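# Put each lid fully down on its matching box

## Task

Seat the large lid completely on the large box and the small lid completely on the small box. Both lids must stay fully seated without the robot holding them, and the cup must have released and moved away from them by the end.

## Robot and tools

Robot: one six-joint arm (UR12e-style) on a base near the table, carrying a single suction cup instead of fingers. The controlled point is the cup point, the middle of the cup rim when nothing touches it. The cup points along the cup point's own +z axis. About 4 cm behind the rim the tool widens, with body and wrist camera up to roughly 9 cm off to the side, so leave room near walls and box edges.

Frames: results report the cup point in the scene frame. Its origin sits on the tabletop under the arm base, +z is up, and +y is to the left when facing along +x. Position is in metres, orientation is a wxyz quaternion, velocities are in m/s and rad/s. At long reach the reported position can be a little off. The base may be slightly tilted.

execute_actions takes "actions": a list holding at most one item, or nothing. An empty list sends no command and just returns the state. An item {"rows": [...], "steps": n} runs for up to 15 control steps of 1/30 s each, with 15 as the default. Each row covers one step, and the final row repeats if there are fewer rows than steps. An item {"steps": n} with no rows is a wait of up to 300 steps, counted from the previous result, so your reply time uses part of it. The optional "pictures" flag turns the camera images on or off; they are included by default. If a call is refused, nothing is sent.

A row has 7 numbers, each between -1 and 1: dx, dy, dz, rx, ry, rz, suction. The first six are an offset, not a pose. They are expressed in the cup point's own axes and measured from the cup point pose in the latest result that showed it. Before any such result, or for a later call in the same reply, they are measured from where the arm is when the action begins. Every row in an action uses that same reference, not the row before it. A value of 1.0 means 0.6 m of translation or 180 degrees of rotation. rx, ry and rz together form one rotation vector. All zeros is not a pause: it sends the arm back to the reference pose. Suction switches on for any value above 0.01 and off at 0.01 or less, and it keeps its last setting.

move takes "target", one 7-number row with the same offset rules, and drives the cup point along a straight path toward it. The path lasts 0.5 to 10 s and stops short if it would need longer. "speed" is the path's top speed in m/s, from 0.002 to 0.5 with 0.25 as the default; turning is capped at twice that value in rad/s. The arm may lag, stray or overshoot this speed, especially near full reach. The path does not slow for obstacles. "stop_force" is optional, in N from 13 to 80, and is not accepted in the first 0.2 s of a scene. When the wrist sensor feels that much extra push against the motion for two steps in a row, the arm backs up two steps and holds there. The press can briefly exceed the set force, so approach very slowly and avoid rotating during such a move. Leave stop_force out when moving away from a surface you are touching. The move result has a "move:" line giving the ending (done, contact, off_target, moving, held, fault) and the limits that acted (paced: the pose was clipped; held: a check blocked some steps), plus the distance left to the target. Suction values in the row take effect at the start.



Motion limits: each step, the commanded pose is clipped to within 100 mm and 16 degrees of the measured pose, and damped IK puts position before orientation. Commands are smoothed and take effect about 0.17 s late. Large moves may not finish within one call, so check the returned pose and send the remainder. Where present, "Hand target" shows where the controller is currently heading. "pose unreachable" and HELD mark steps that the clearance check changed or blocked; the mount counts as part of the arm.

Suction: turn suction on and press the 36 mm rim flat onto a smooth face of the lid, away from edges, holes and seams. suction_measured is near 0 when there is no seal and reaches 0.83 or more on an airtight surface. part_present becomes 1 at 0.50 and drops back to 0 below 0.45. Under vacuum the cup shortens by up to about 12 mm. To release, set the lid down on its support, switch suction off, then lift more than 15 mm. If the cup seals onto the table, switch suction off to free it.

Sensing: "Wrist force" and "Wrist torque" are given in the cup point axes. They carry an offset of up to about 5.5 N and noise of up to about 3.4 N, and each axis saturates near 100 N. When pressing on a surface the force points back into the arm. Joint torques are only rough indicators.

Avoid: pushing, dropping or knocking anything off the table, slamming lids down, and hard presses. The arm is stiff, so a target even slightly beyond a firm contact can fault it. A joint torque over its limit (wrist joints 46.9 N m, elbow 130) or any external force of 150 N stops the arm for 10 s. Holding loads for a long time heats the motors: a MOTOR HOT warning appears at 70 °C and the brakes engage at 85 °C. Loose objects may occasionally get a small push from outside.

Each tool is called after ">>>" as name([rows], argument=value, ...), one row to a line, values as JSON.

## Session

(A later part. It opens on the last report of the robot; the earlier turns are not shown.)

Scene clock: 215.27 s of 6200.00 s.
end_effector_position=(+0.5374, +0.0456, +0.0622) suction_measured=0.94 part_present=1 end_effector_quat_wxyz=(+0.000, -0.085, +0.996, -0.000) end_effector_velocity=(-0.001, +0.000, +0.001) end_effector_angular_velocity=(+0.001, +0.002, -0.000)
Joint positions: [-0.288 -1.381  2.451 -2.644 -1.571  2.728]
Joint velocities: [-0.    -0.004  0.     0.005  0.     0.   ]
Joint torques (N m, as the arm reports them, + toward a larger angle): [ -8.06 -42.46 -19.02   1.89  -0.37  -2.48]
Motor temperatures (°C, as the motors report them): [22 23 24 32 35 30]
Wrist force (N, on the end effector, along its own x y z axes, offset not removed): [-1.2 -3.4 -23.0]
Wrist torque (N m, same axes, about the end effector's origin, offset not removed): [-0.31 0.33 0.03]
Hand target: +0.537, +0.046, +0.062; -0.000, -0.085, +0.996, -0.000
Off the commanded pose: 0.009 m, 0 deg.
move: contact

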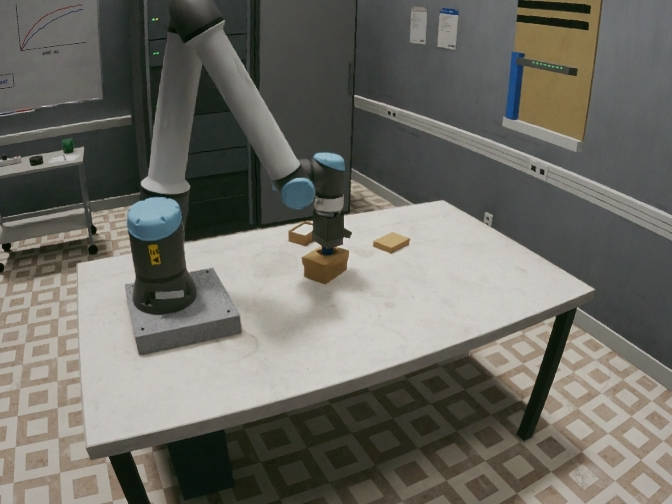

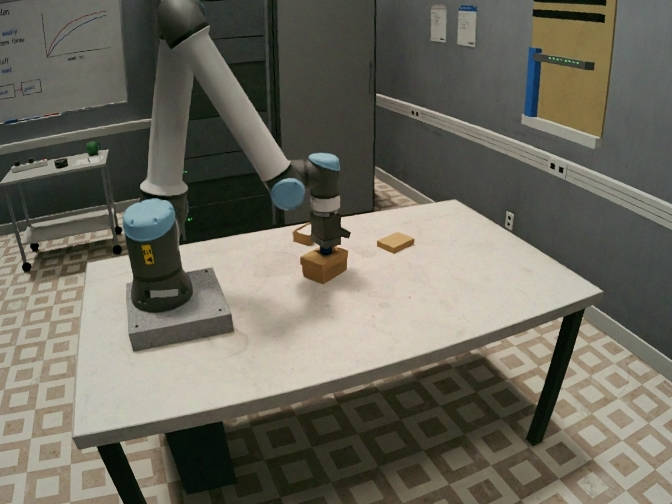

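>>> move(target=[0.0011,0.0032,-0.014,0,0,0,1], speed=0.01)

>>> zoom_image(camera="cam_head_left", region=[295,240,355,285])

>>> move(target=[0,0,0.03,0,0,0,1], speed=0.004, stop_force=13)

>>> zoom_image(camera="cam_head_left", region=[295,240,355,285])

Scene clock: 229.17 s of 6200.00 s.
end_effector_position=(+0.5365, +0.0473, +0.0702) suction_measured=0.94 part_present=1 end_effector_quat_wxyz=(+0.000, -0.085, +0.996, -0.000) end_effector_velocity=(-0.000, +0.000, +0.003) end_effector_angular_velocity=(-0.000, +0.000, -0.000)
Joint positions: [-0.285 -1.4    2.449 -2.622 -1.571  2.731]
Joint velocities: [ 0.    -0.007 -0.001  0.007 -0.001  0.   ]
Joint torques (N m, as the arm reports them, + toward a larger angle): [ 10.8  -48.45 -31.63   0.15  -0.46   3.43]
Motor temperatures (°C, as the motors report them): [22 23 24 32 35 30]
Wrist force (N, on the end effector, along its own x y z axes, offset not removed): [-7.2 -1.7 -5.4]
Wrist torque (N m, same axes, about the end effector's origin, offset not removed): [-0.44 1.13 0.33]
Hand target: +0.536, +0.047, +0.071; +0.000, -0.085, +0.996, -0.000
Off the commanded pose: 0.000 m, 0 deg.
After step 90, 9.83 s passed at rest.
move: done

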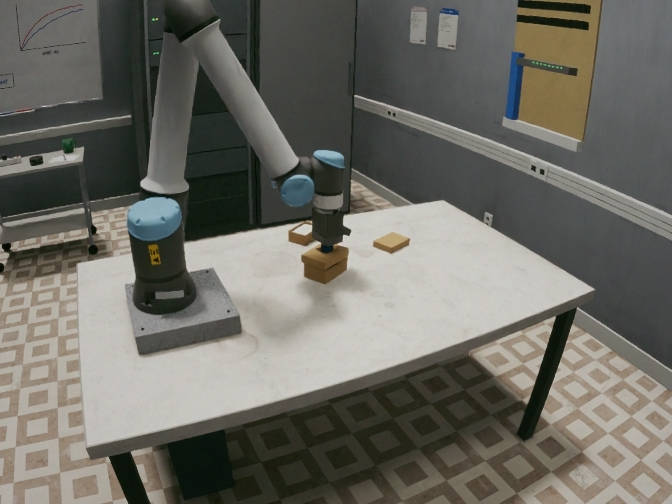

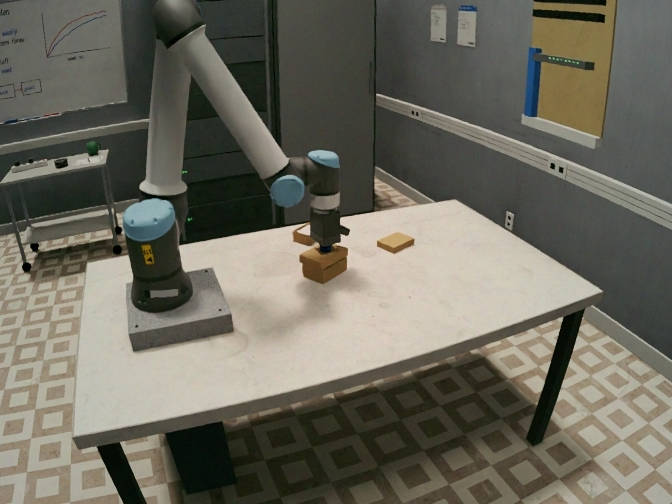

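Region (295, 240, 355, 285) of cam_head_left's 672x504 image, scaled by 8.400, with more detail than that image has; it fills the top 378 rows of this view, and the rest is white.

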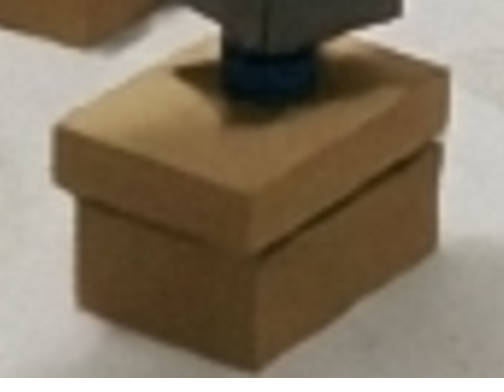

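Scene clock: 234.00 s of 6200.00 s.
end_effector_position=(+0.5365, +0.0473, +0.0526) suction_measured=0.94 part_present=1 end_effector_quat_wxyz=(+0.000, -0.085, +0.996, -0.000) end_effector_velocity=(+0.001, -0.000, +0.001) end_effector_angular_velocity=(-0.000, +0.001, +0.000)
Joint positions: [-0.285 -1.36   2.457 -2.67  -1.571  2.731]
Joint velocities: [ 0.    -0.001 -0.002  0.004 -0.    -0.   ]
Joint torques (N m, as the arm reports them, + toward a larger angle): [-11.07 -40.81 -15.48   2.19  -0.29  -2.3 ]
Motor temperatures (°C, as the motors report them): [22 23 24 32 35 30]
Wrist force (N, on the end effector, along its own x y z axes, offset not removed): [0.5 0.5 -27.4]
Wrist torque (N m, same axes, about the end effector's origin, offset not removed): [-0.05 -0.19 0.15]
Hand target: +0.536, +0.047, +0.053; +0.000, -0.085, +0.996, -0.000
Off the commanded pose: 0.000 m, 0 deg.
move: contact

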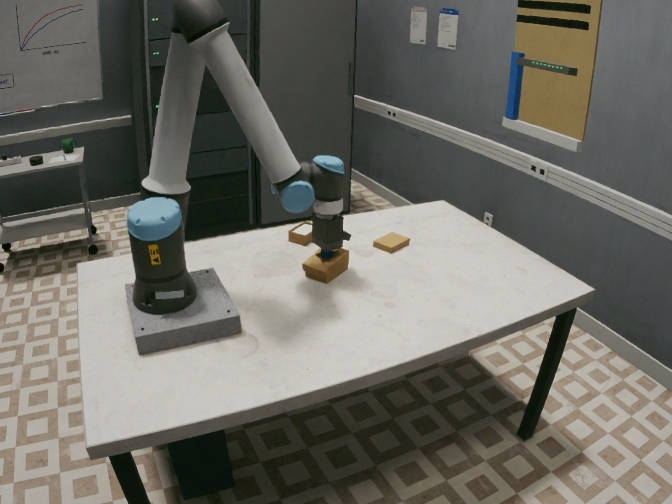

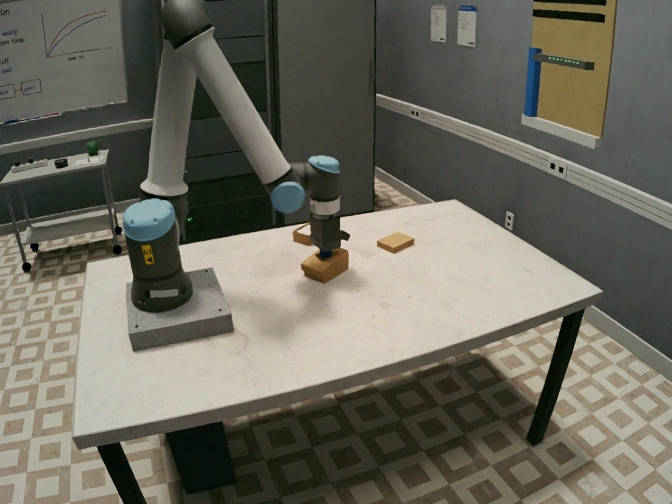

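Region (295, 240, 355, 285) of cam_head_left's 672x504 image, scaled by 8.400, with more detail than that image has; it fills the top 378 rows of this view, and the rest is white.

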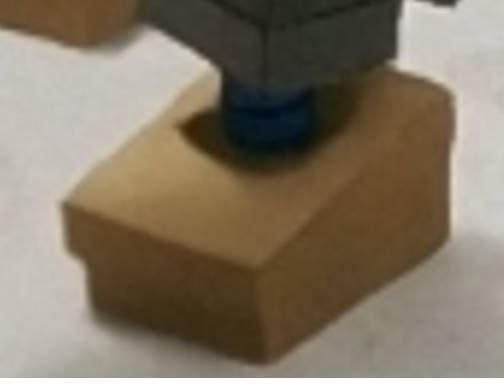

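>>> move(target=[0,0,-0.03,0,0,0,1], speed=0.008)

>>> zoom_image(camera="cam_head_left", region=[295,240,355,285])

>>> zoom_image(camera="cam_head_right", region=[295,240,355,285])

Scene clock: 245.40 s of 6200.00 s.
end_effector_position=(+0.5365, +0.0473, +0.0703) suction_measured=0.94 part_present=1 end_effector_quat_wxyz=(+0.000, -0.085, +0.996, -0.000) end_effector_velocity=(-0.001, -0.000, +0.001) end_effector_angular_velocity=(+0.000, +0.002, -0.001)
Joint positions: [-0.285 -1.4    2.449 -2.622 -1.571  2.731]
Joint velocities: [-0.001 -0.004  0.     0.006  0.    -0.   ]
Joint torques (N m, as the arm reports them, + toward a larger angle): [ -6.34 -48.62 -31.13  -0.44  -0.35  -1.43]
Motor temperatures (°C, as the motors report them): [22 23 24 32 35 30]
Wrist force (N, on the end effector, along its own x y z axes, offset not removed): [-4.5 3.9 -5.7]
Wrist torque (N m, same axes, about the end effector's origin, offset not removed): [0.59 0.55 0.13]
Hand target: +0.536, +0.047, +0.071; +0.000, -0.085, +0.996, -0.000
Off the commanded pose: 0.000 m, 0 deg.
After step 90, 5.93 s passed at rest.
move: done

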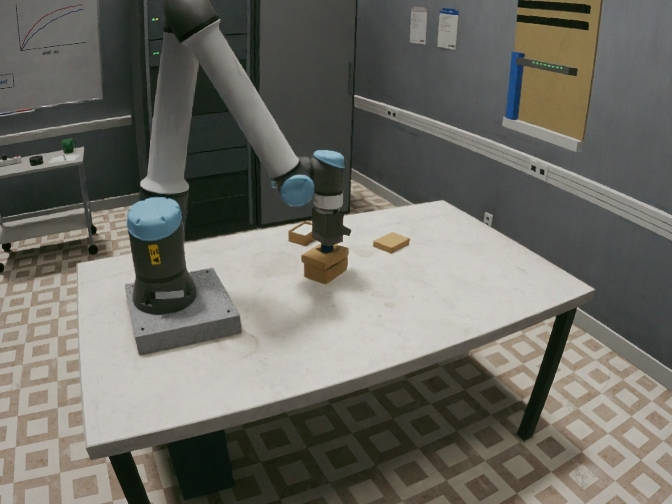

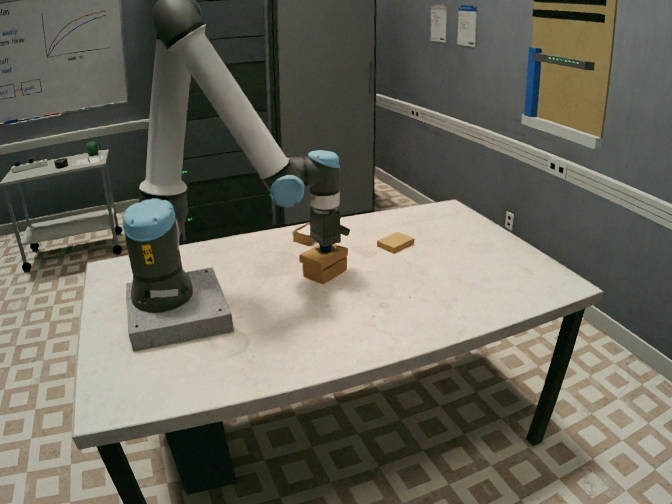

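Region (295, 240, 355, 285) of cam_head_left's 672x504 image, scaled by 8.400, with more detail than that image has; it fills the top 378 rows of this view, and the rest is white.

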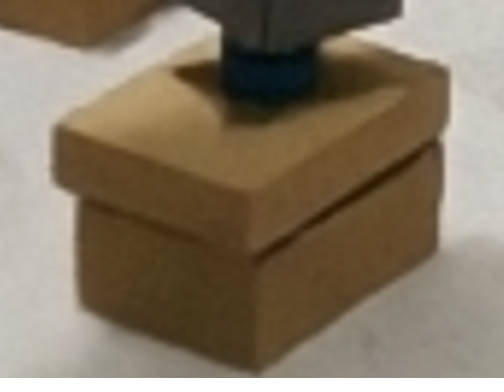

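Region (295, 240, 355, 285) of cam_head_right's 672x504 image, scaled by 8.400, with more detail than that image has; it fills the top 378 rows of this view, and the rest is white.

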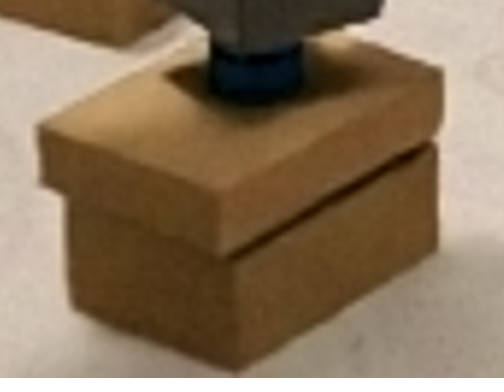

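>>> move(target=[-0.004,0.0013,0,0,0,0,1], speed=0.01)

>>> move(target=[0,0,0.022,0,0,0,1], speed=0.004, stop_force=13)

>>> zoom_image(camera="cam_head_left", region=[295,240,355,285])

Scene clock: 251.73 s of 6200.00 s.
end_effector_position=(+0.5386, +0.0484, +0.0703) suction_measured=0.94 part_present=1 end_effector_quat_wxyz=(+0.000, -0.085, +0.996, -0.000) end_effector_velocity=(+0.001, +0.001, -0.000) end_effector_angular_velocity=(+0.000, +0.000, +0.000)
Joint positions: [-0.282 -1.397  2.445 -2.621 -1.571  2.734]
Joint velocities: [ 0.002  0.003 -0.002  0.    -0.     0.002]
Joint torques (N m, as the arm reports them, + toward a larger angle): [ 10.94 -30.04 -30.81   0.21  -0.36   3.49]
Motor temperatures (°C, as the motors report them): [22 23 24 32 35 30]
Wrist force (N, on the end effector, along its own x y z axes, offset not removed): [-0.6 4.4 -8.5]
Wrist torque (N m, same axes, about the end effector's origin, offset not removed): [0.84 -0.07 0.11]
Hand target: +0.539, +0.048, +0.070; +0.000, -0.085, +0.996, -0.000
Off the commanded pose: 0.000 m, 0 deg.
After step 90, 2.63 s passed at rest.
move: done

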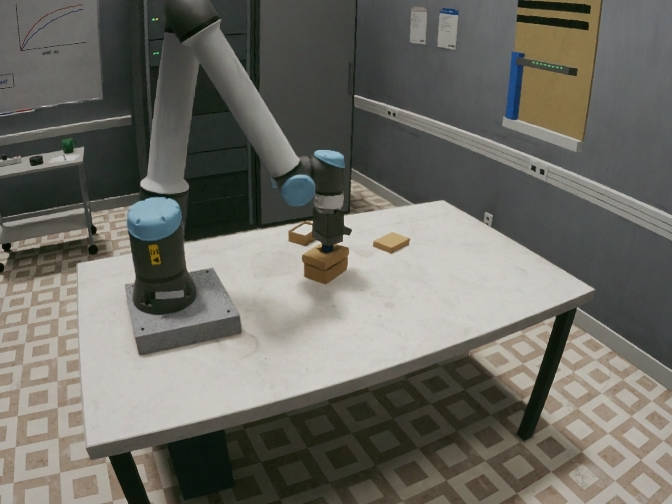

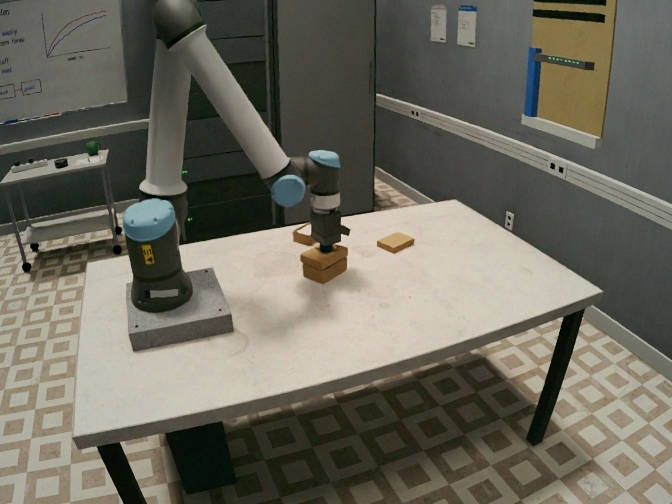

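Scene clock: 255.27 s of 6200.00 s.
end_effector_position=(+0.5386, +0.0484, +0.0573) suction_measured=0.94 part_present=1 end_effector_quat_wxyz=(+0.000, -0.085, +0.996, -0.000) end_effector_velocity=(-0.001, +0.000, -0.002) end_effector_angular_velocity=(+0.001, +0.003, +0.001)
Joint positions: [-0.282 -1.368  2.451 -2.656 -1.571  2.734]
Joint velocities: [-0.     0.005  0.001 -0.003  0.001 -0.001]
Joint torques (N m, as the arm reports them, + toward a larger angle): [-16.04 -27.82 -15.51  -7.27  -0.51  -2.88]
Motor temperatures (°C, as the motors report them): [22 23 24 32 35 30]
Wrist force (N, on the end effector, along its own x y z axes, offset not removed): [3.9 1.7 -11.7]
Wrist torque (N m, same axes, about the end effector's origin, offset not removed): [0.29 -0.98 0.11]
Hand target: +0.539, +0.048, +0.057; +0.000, -0.085, +0.996, -0.000
Off the commanded pose: 0.000 m, 0 deg.
move: done

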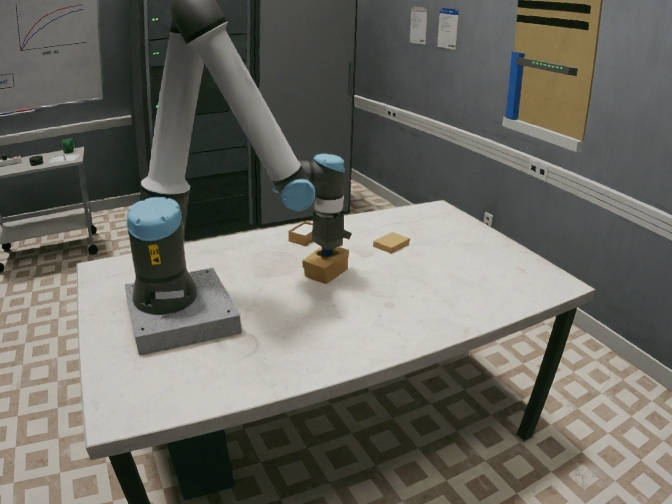

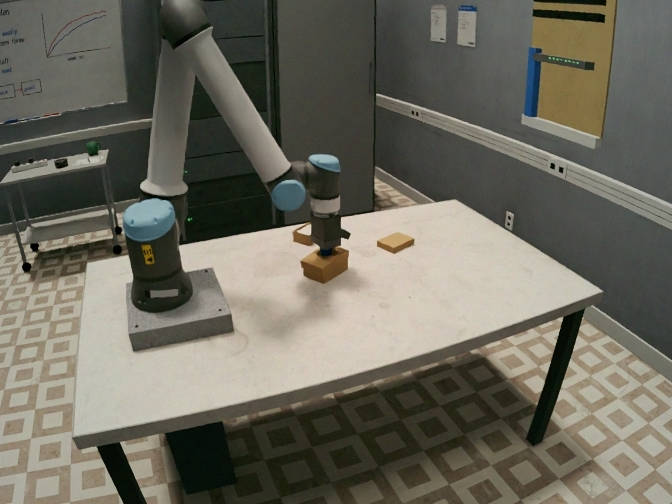

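Region (295, 240, 355, 285) of cam_head_left's 672x504 image, scaled by 8.400, with more detail than that image has; it fills the top 378 rows of this view, and the rest is white.

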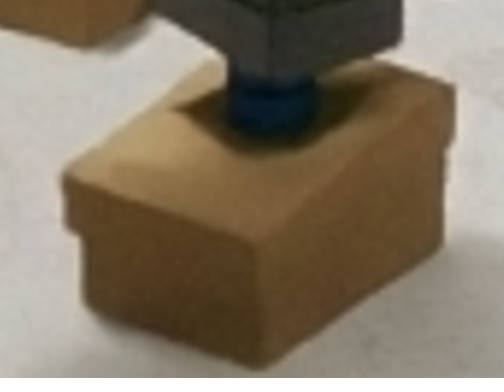

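>>> move(target=[0,0,-0.022,0,0,0,1], speed=0.008)

>>> move(target=[-0.002,0.0007,0,0,0,-0.007,1], speed=0.01)

>>> zoom_image(camera="cam_head_left", region=[295,240,355,285])

>>> move(target=[0,0,0.022,0,0,0,1], speed=0.004, stop_force=13)

>>> zoom_image(camera="cam_head_left", region=[295,240,355,285])

Scene clock: 275.43 s of 6200.00 s.
end_effector_position=(+0.5386, +0.0484, +0.0702) suction_measured=0.94 part_present=1 end_effector_quat_wxyz=(+0.000, -0.085, +0.996, -0.000) end_effector_velocity=(-0.001, +0.000, +0.002) end_effector_angular_velocity=(+0.000, +0.001, -0.000)
Joint positions: [-0.282 -1.397  2.445 -2.622 -1.571  2.734]
Joint velocities: [ 0.    -0.005 -0.     0.006  0.     0.   ]
Joint torques (N m, as the arm reports them, + toward a larger angle): [ -9.33 -46.82 -30.7   -0.23  -0.22  -1.41]
Motor temperatures (°C, as the motors report them): [22 23 24 32 35 30]
Wrist force (N, on the end effector, along its own x y z axes, offset not removed): [-3.5 0.4 -7.4]
Wrist torque (N m, same axes, about the end effector's origin, offset not removed): [-0.03 0.43 0.16]
Hand target: +0.539, +0.048, +0.070; +0.000, -0.085, +0.996, -0.000
Off the commanded pose: 0.000 m, 0 deg.
After step 90, 15.27 s passed at rest.
move: done

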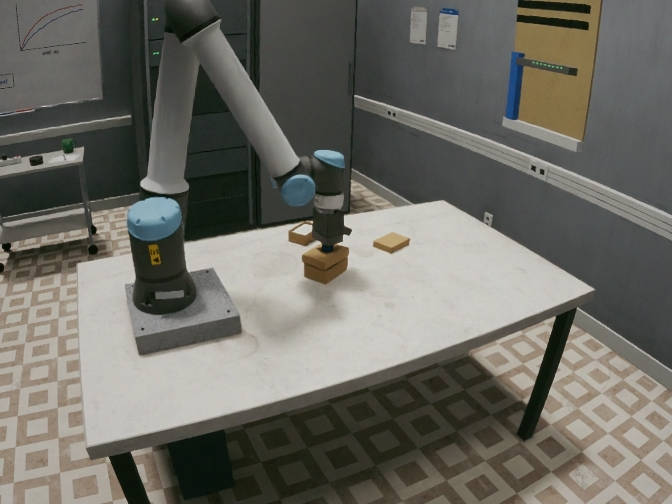

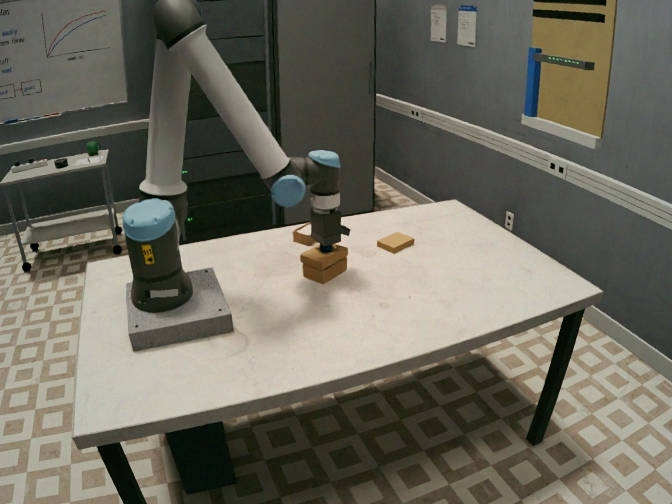

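Scene clock: 276.77 s of 6200.00 s.
end_effector_position=(+0.5396, +0.0490, +0.0702) suction_measured=0.94 part_present=1 end_effector_quat_wxyz=(+0.000, -0.095, +0.995, -0.000) end_effector_velocity=(+0.000, +0.000, -0.001) end_effector_angular_velocity=(+0.001, +0.001, +0.004)
Joint positions: [-0.281 -1.395  2.443 -2.621 -1.571  2.714]
Joint velocities: [ 0.     0.002 -0.001  0.     0.001 -0.004]
Joint torques (N m, as the arm reports them, + toward a larger angle): [  9.2  -30.1  -30.76  -0.11  -1.04  -2.55]
Motor temperatures (°C, as the motors report them): [22 23 24 32 35 30]
Wrist force (N, on the end effector, along its own x y z axes, offset not removed): [-1.0 2.9 -7.0]
Wrist torque (N m, same axes, about the end effector's origin, offset not removed): [0.69 0.05 0.16]
Hand target: +0.540, +0.049, +0.070; +0.000, -0.096, +0.995, -0.000
Off the commanded pose: 0.000 m, 0 deg.
move: done

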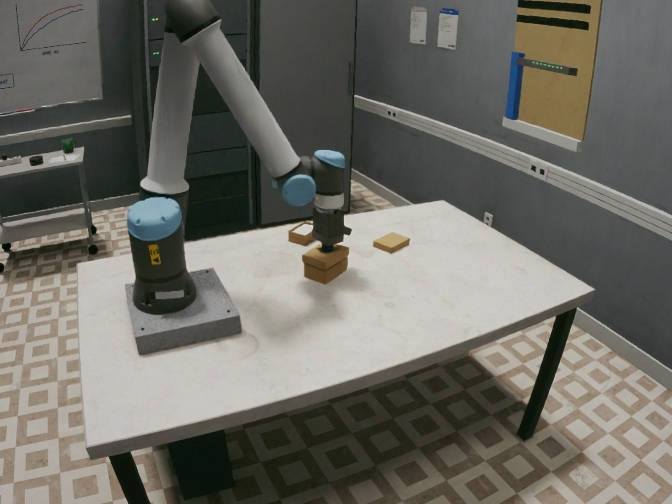

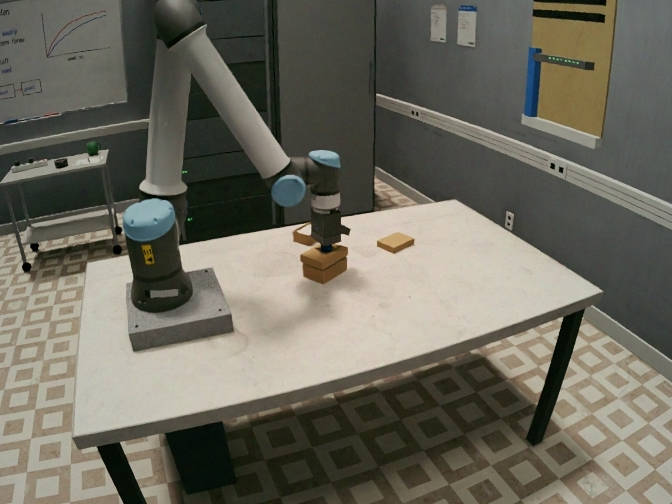

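Region (295, 240, 355, 285) of cam_head_left's 672x504 image, scaled by 8.400, with more detail than that image has; it fills the top 378 rows of this view, and the rest is white.

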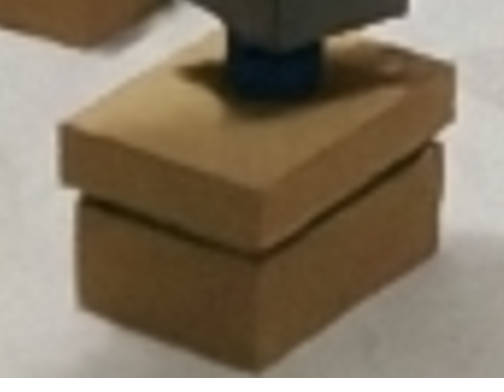

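Scene clock: 280.30 s of 6200.00 s.
end_effector_position=(+0.5397, +0.0490, +0.0572) suction_measured=0.94 part_present=1 end_effector_quat_wxyz=(+0.000, -0.095, +0.995, -0.000) end_effector_velocity=(+0.000, -0.000, -0.000) end_effector_angular_velocity=(-0.000, -0.002, -0.001)
Joint positions: [-0.281 -1.366  2.449 -2.656 -1.571  2.714]
Joint velocities: [-0.001  0.001  0.001 -0.004  0.     0.001]
Joint torques (N m, as the arm reports them, + toward a larger angle): [-11.09 -26.74 -14.97  -7.    -1.32   3.37]
Motor temperatures (°C, as the motors report them): [22 23 24 32 35 30]
Wrist force (N, on the end effector, along its own x y z axes, offset not removed): [-0.6 -3.6 -17.6]
Wrist torque (N m, same axes, about the end effector's origin, offset not removed): [-0.52 0.06 0.14]
Hand target: +0.540, +0.049, +0.057; +0.000, -0.095, +0.995, -0.000
Off the commanded pose: 0.000 m, 0 deg.
move: done

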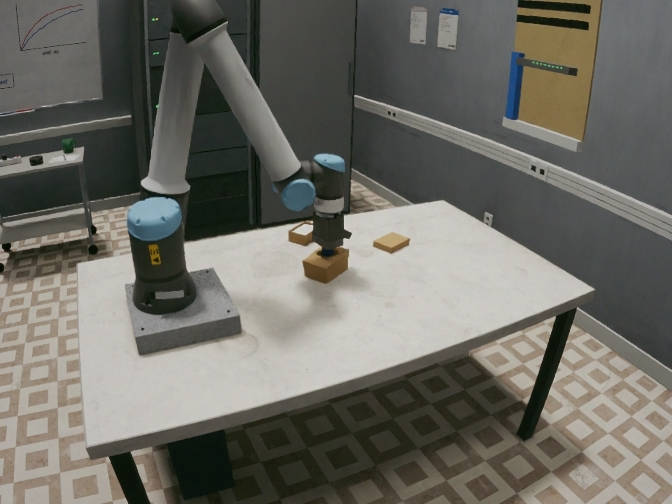

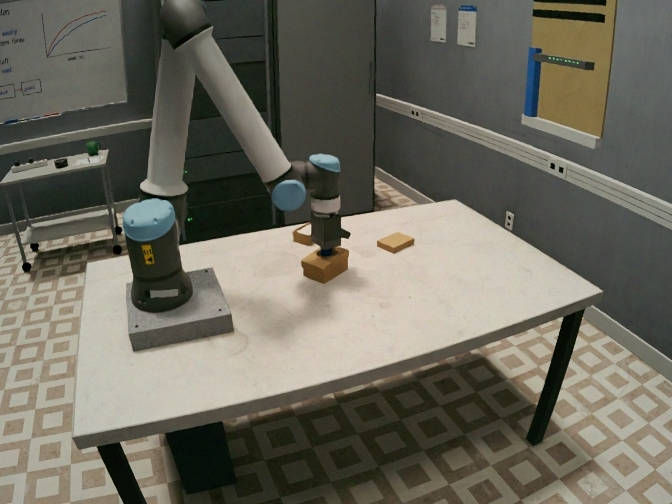

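Region (295, 240, 355, 285) of cam_head_left's 672x504 image, scaled by 8.400, with more detail than that image has; it fills the top 378 rows of this view, and the rest is white.

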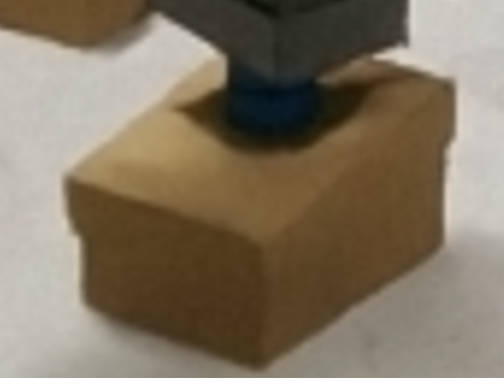

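>>> move(target=[0,0,-0.022,0,0,0,1], speed=0.008)

>>> move(target=[0.0006,0.0023,0,0,0,0,1], speed=0.01)

>>> move(target=[0,0,0.022,0,0,0,1], speed=0.004, stop_force=13)

>>> zoom_image(camera="cam_head_left", region=[295,240,355,285])

>>> zoom_image(camera="cam_head_right", region=[295,240,355,285])

Scene clock: 297.03 s of 6200.00 s.
end_effector_position=(+0.5396, +0.0490, +0.0701) suction_measured=0.94 part_present=1 end_effector_quat_wxyz=(+0.000, -0.095, +0.995, -0.000) end_effector_velocity=(-0.001, +0.000, +0.002) end_effector_angular_velocity=(+0.000, +0.001, +0.001)
Joint positions: [-0.281 -1.395  2.443 -2.621 -1.571  2.714]
Joint velocities: [ 0.    -0.005  0.     0.005  0.    -0.001]
Joint torques (N m, as the arm reports them, + toward a larger angle): [ -3.46 -46.79 -32.05  -0.49  -1.16   3.16]
Motor temperatures (°C, as the motors report them): [22 23 24 32 35 30]
Wrist force (N, on the end effector, along its own x y z axes, offset not removed): [2.5 6.3 -9.0]
Wrist torque (N m, same axes, about the end effector's origin, offset not removed): [1.12 -0.54 0.18]
Hand target: +0.540, +0.049, +0.070; +0.000, -0.095, +0.995, -0.000
Off the commanded pose: 0.000 m, 0 deg.
After step 90, 11.83 s passed at rest.
move: done

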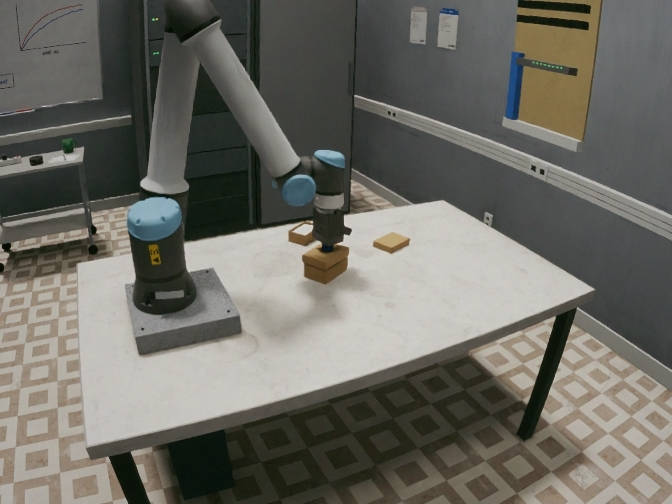

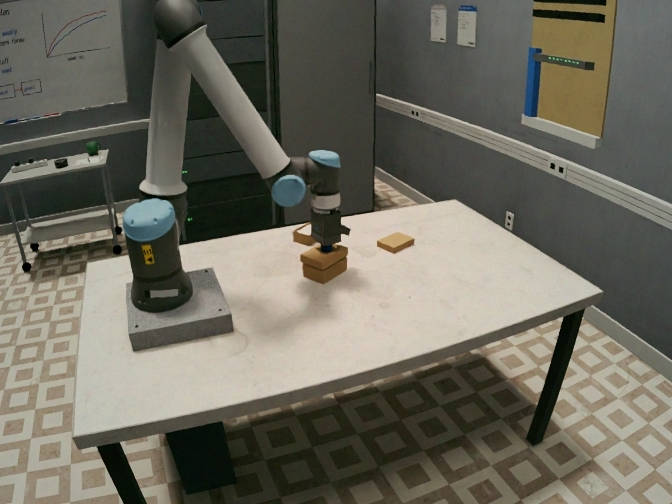

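Scene clock: 297.73 s of 6200.00 s.
end_effector_position=(+0.5391, +0.0502, +0.0701) suction_measured=0.94 part_present=1 end_effector_quat_wxyz=(+0.000, -0.095, +0.995, -0.000) end_effector_velocity=(+0.001, +0.000, +0.000) end_effector_angular_velocity=(-0.001, -0.001, -0.000)
Joint positions: [-0.279 -1.395  2.444 -2.622 -1.571  2.716]
Joint velocities: [ 0.001  0.    -0.001 -0.    -0.     0.001]
Joint torques (N m, as the arm reports them, + toward a larger angle): [ 10.81 -48.65 -19.23  -8.27  -1.54   3.64]
Motor temperatures (°C, as the motors report them): [22 23 24 32 35 30]
Wrist force (N, on the end effector, along its own x y z axes, offset not removed): [4.5 0.2 -6.1]
Wrist torque (N m, same axes, about the end effector's origin, offset not removed): [0.11 -0.90 0.39]
Hand target: +0.539, +0.050, +0.070; +0.000, -0.095, +0.995, -0.000
Off the commanded pose: 0.000 m, 0 deg.
move: done

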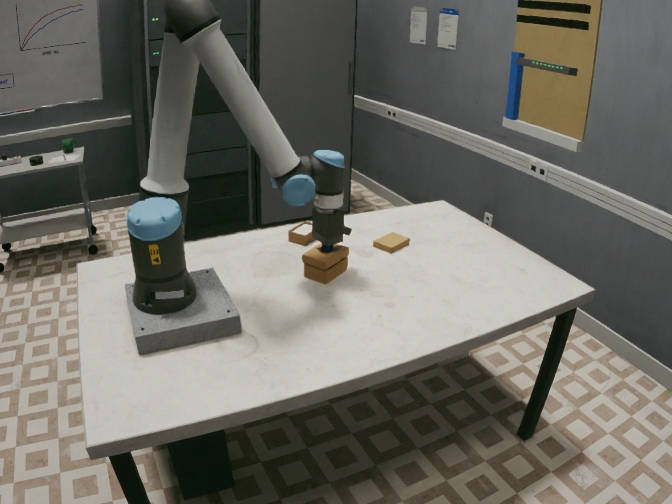

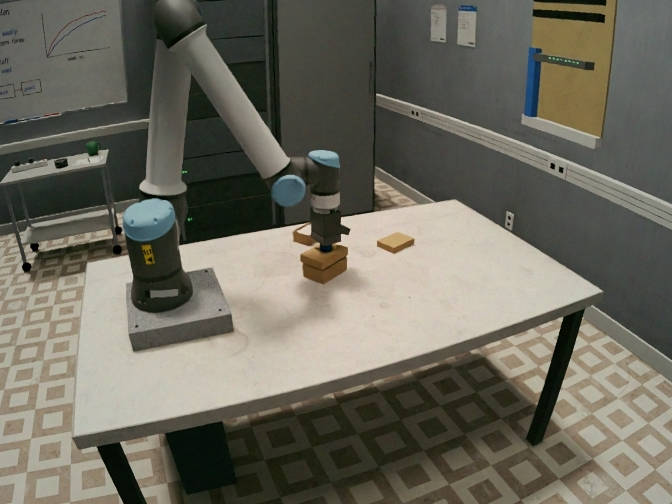

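Scene clock: 300.93 s of 6200.00 s.
end_effector_position=(+0.5391, +0.0502, +0.0589) suction_measured=0.94 part_present=1 end_effector_quat_wxyz=(+0.000, -0.095, +0.995, -0.000) end_effector_velocity=(+0.000, +0.000, +0.002) end_effector_angular_velocity=(+0.000, +0.000, +0.000)
Joint positions: [-0.279 -1.37   2.449 -2.652 -1.571  2.716]
Joint velocities: [ 0.    -0.003 -0.001  0.005  0.    -0.   ]
Joint torques (N m, as the arm reports them, + toward a larger angle): [-13.73 -46.54 -25.14   1.24  -1.14  -2.67]
Motor temperatures (°C, as the motors report them): [22 23 24 32 35 30]
Wrist force (N, on the end effector, along its own x y z axes, offset not removed): [0.4 1.5 -9.7]
Wrist torque (N m, same axes, about the end effector's origin, offset not removed): [0.25 -0.63 0.27]
Hand target: +0.539, +0.050, +0.059; +0.000, -0.095, +0.995, -0.000
Off the commanded pose: 0.002 m, 0 deg.
move: contact

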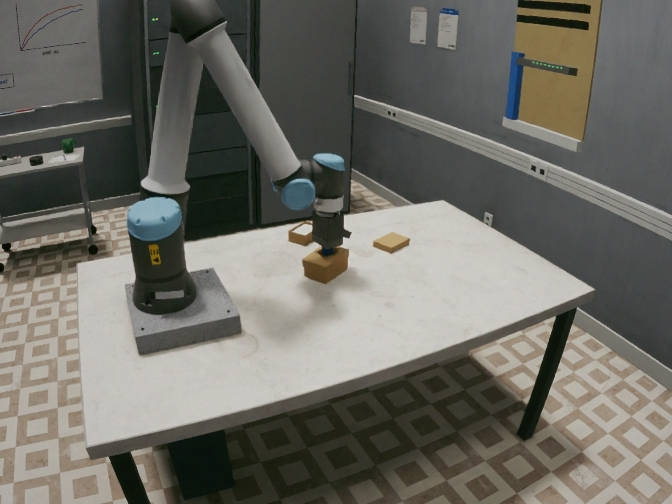

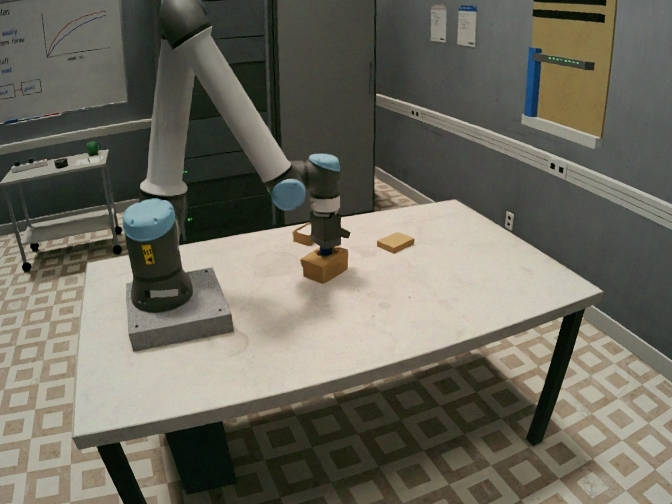

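Region (295, 240, 355, 285) of cam_head_left's 672x504 image, scaled by 8.400, with more detail than that image has; it fills the top 378 rows of this view, and the rest is white.

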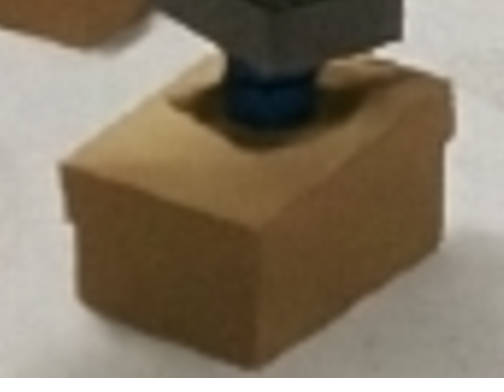

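Region (295, 240, 355, 285) of cam_head_right's 672x504 image, scaled by 8.400, with more detail than that image has; it fills the top 378 rows of this view, and the rest is white.

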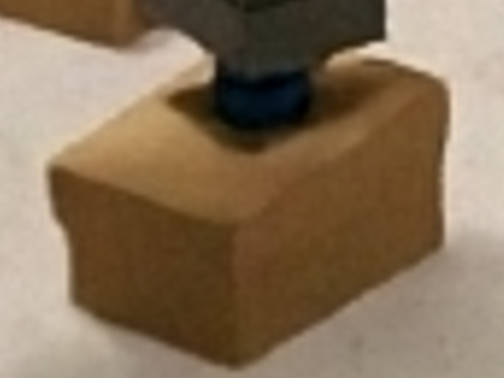

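>>> move(target=[0,0,-0.019,0,0,0,1], speed=0.008)

>>> move(target=[-0.0045,0.0005,0,0,0,0,1], speed=0.01)

>>> zoom_image(camera="cam_head_left", region=[295,240,355,285])

>>> move(target=[0,0,0.022,0,0,0,1], speed=0.004, stop_force=13)

>>> zoom_image(camera="cam_head_left", region=[295,240,355,285])

Scene clock: 309.60 s of 6200.00 s.
end_effector_position=(+0.5390, +0.0502, +0.0700) suction_measured=0.94 part_present=1 end_effector_quat_wxyz=(+0.000, -0.095, +0.995, -0.000) end_effector_velocity=(-0.001, +0.000, +0.002) end_effector_angular_velocity=(+0.000, +0.001, -0.000)
Joint positions: [-0.279 -1.395  2.444 -2.622 -1.571  2.716]
Joint velocities: [-0.    -0.005  0.     0.006  0.     0.   ]
Joint torques (N m, as the arm reports them, + toward a larger angle): [-12.01 -48.91 -32.81  -0.42  -0.75  -1.86]
Motor temperatures (°C, as the motors report them): [22 23 24 32 35 30]
Wrist force (N, on the end effector, along its own x y z axes, offset not removed): [2.4 3.1 -6.9]
Wrist torque (N m, same axes, about the end effector's origin, offset not removed): [0.54 -0.67 -0.01]
Hand target: +0.539, +0.050, +0.070; +0.000, -0.095, +0.995, -0.000
Off the commanded pose: 0.000 m, 0 deg.
After step 90, 4.07 s passed at rest.
move: done

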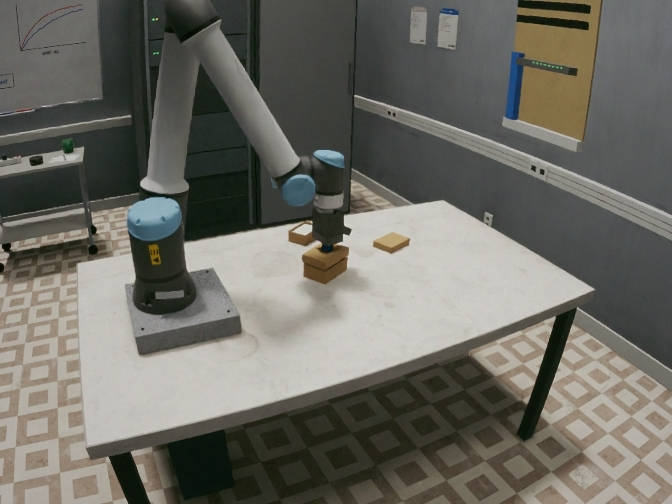

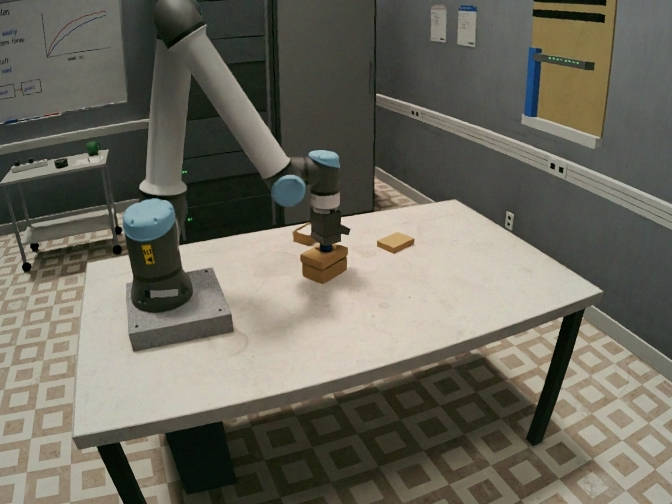

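Scene clock: 310.30 s of 6200.00 s.
end_effector_position=(+0.5415, +0.0509, +0.0700) suction_measured=0.94 part_present=1 end_effector_quat_wxyz=(+0.000, -0.095, +0.995, -0.000) end_effector_velocity=(+0.000, +0.000, -0.001) end_effector_angular_velocity=(+0.000, +0.003, -0.001)
Joint positions: [-0.276 -1.392  2.439 -2.621 -1.571  2.718]
Joint velocities: [ 0.001  0.004 -0.002  0.001 -0.     0.002]
Joint torques (N m, as the arm reports them, + toward a larger angle): [ 11.59 -29.52 -31.72   0.05  -1.51   3.65]
Motor temperatures (°C, as the motors report them): [22 23 24 32 35 30]
Wrist force (N, on the end effector, along its own x y z axes, offset not removed): [5.3 5.4 -10.3]
Wrist torque (N m, same axes, about the end effector's origin, offset not removed): [0.81 -0.92 0.22]
Hand target: +0.542, +0.051, +0.070; +0.000, -0.095, +0.995, -0.000
Off the commanded pose: 0.000 m, 0 deg.
move: done

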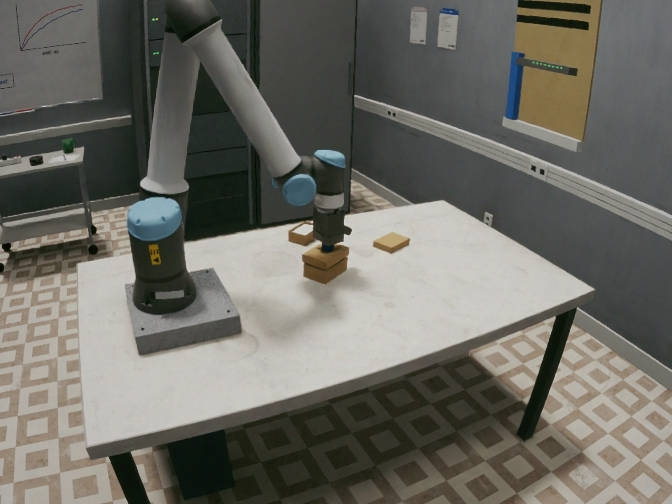

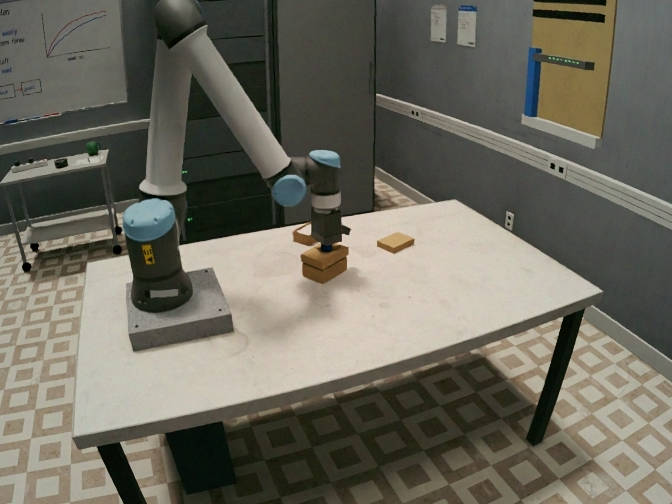

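Region (295, 240, 355, 285) of cam_head_left's 672x504 image, scaled by 8.400, with more detail than that image has; it fills the top 378 rows of this view, and the rest is white.

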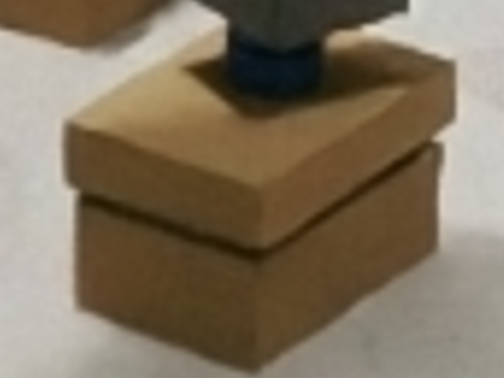

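Scene clock: 313.83 s of 6200.00 s.
end_effector_position=(+0.5415, +0.0509, +0.0569) suction_measured=0.94 part_present=1 end_effector_quat_wxyz=(+0.000, -0.095, +0.995, -0.000) end_effector_velocity=(+0.000, +0.000, -0.001) end_effector_angular_velocity=(-0.000, +0.001, +0.001)
Joint positions: [-0.276 -1.363  2.445 -2.655 -1.571  2.718]
Joint velocities: [ 0.001  0.004 -0.    -0.003 -0.    -0.001]
Joint torques (N m, as the arm reports them, + toward a larger angle): [-15.77 -30.19 -17.94  -8.22  -1.17  -2.48]
Motor temperatures (°C, as the motors report them): [22 23 24 32 35 30]
Wrist force (N, on the end effector, along its own x y z axes, offset not removed): [-1.4 2.3 -3.1]
Wrist torque (N m, same axes, about the end effector's origin, offset not removed): [0.44 0.36 0.24]
Hand target: +0.541, +0.051, +0.057; +0.000, -0.095, +0.995, -0.000
Off the commanded pose: 0.000 m, 0 deg.
move: done

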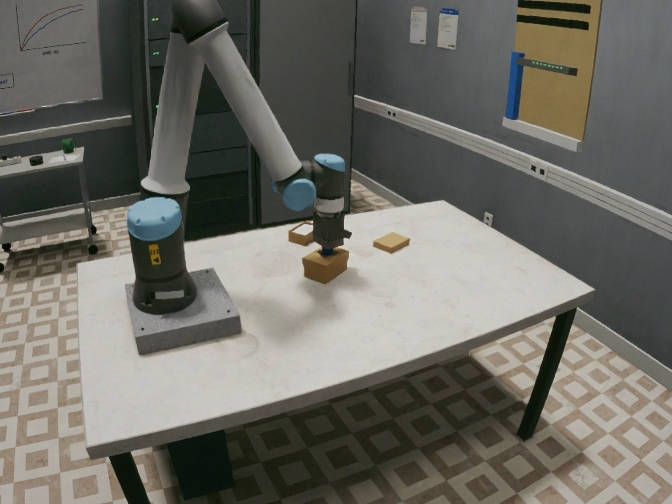

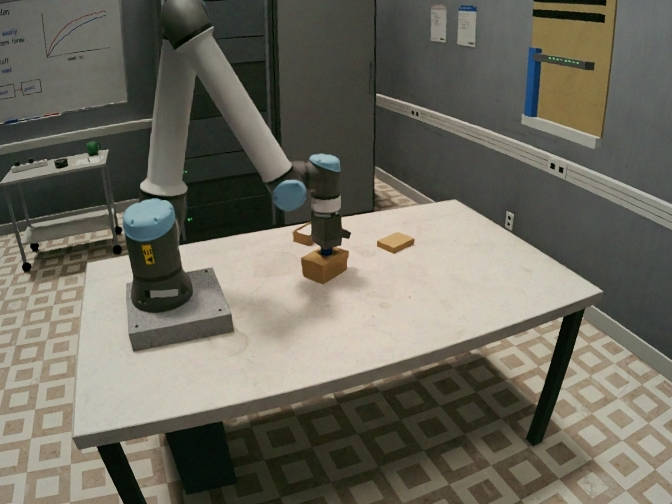

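Region (295, 240, 355, 285) of cam_head_left's 672x504 image, scaled by 8.400, with more detail than that image has; it fills the top 378 rows of this view, and the rest is white.

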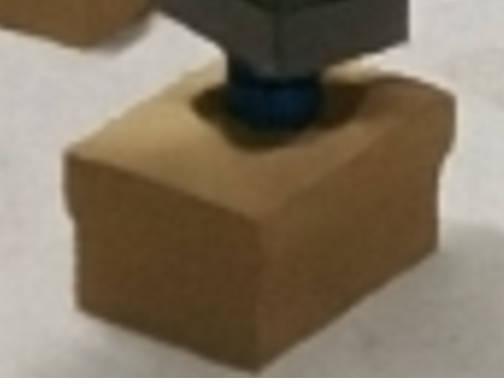

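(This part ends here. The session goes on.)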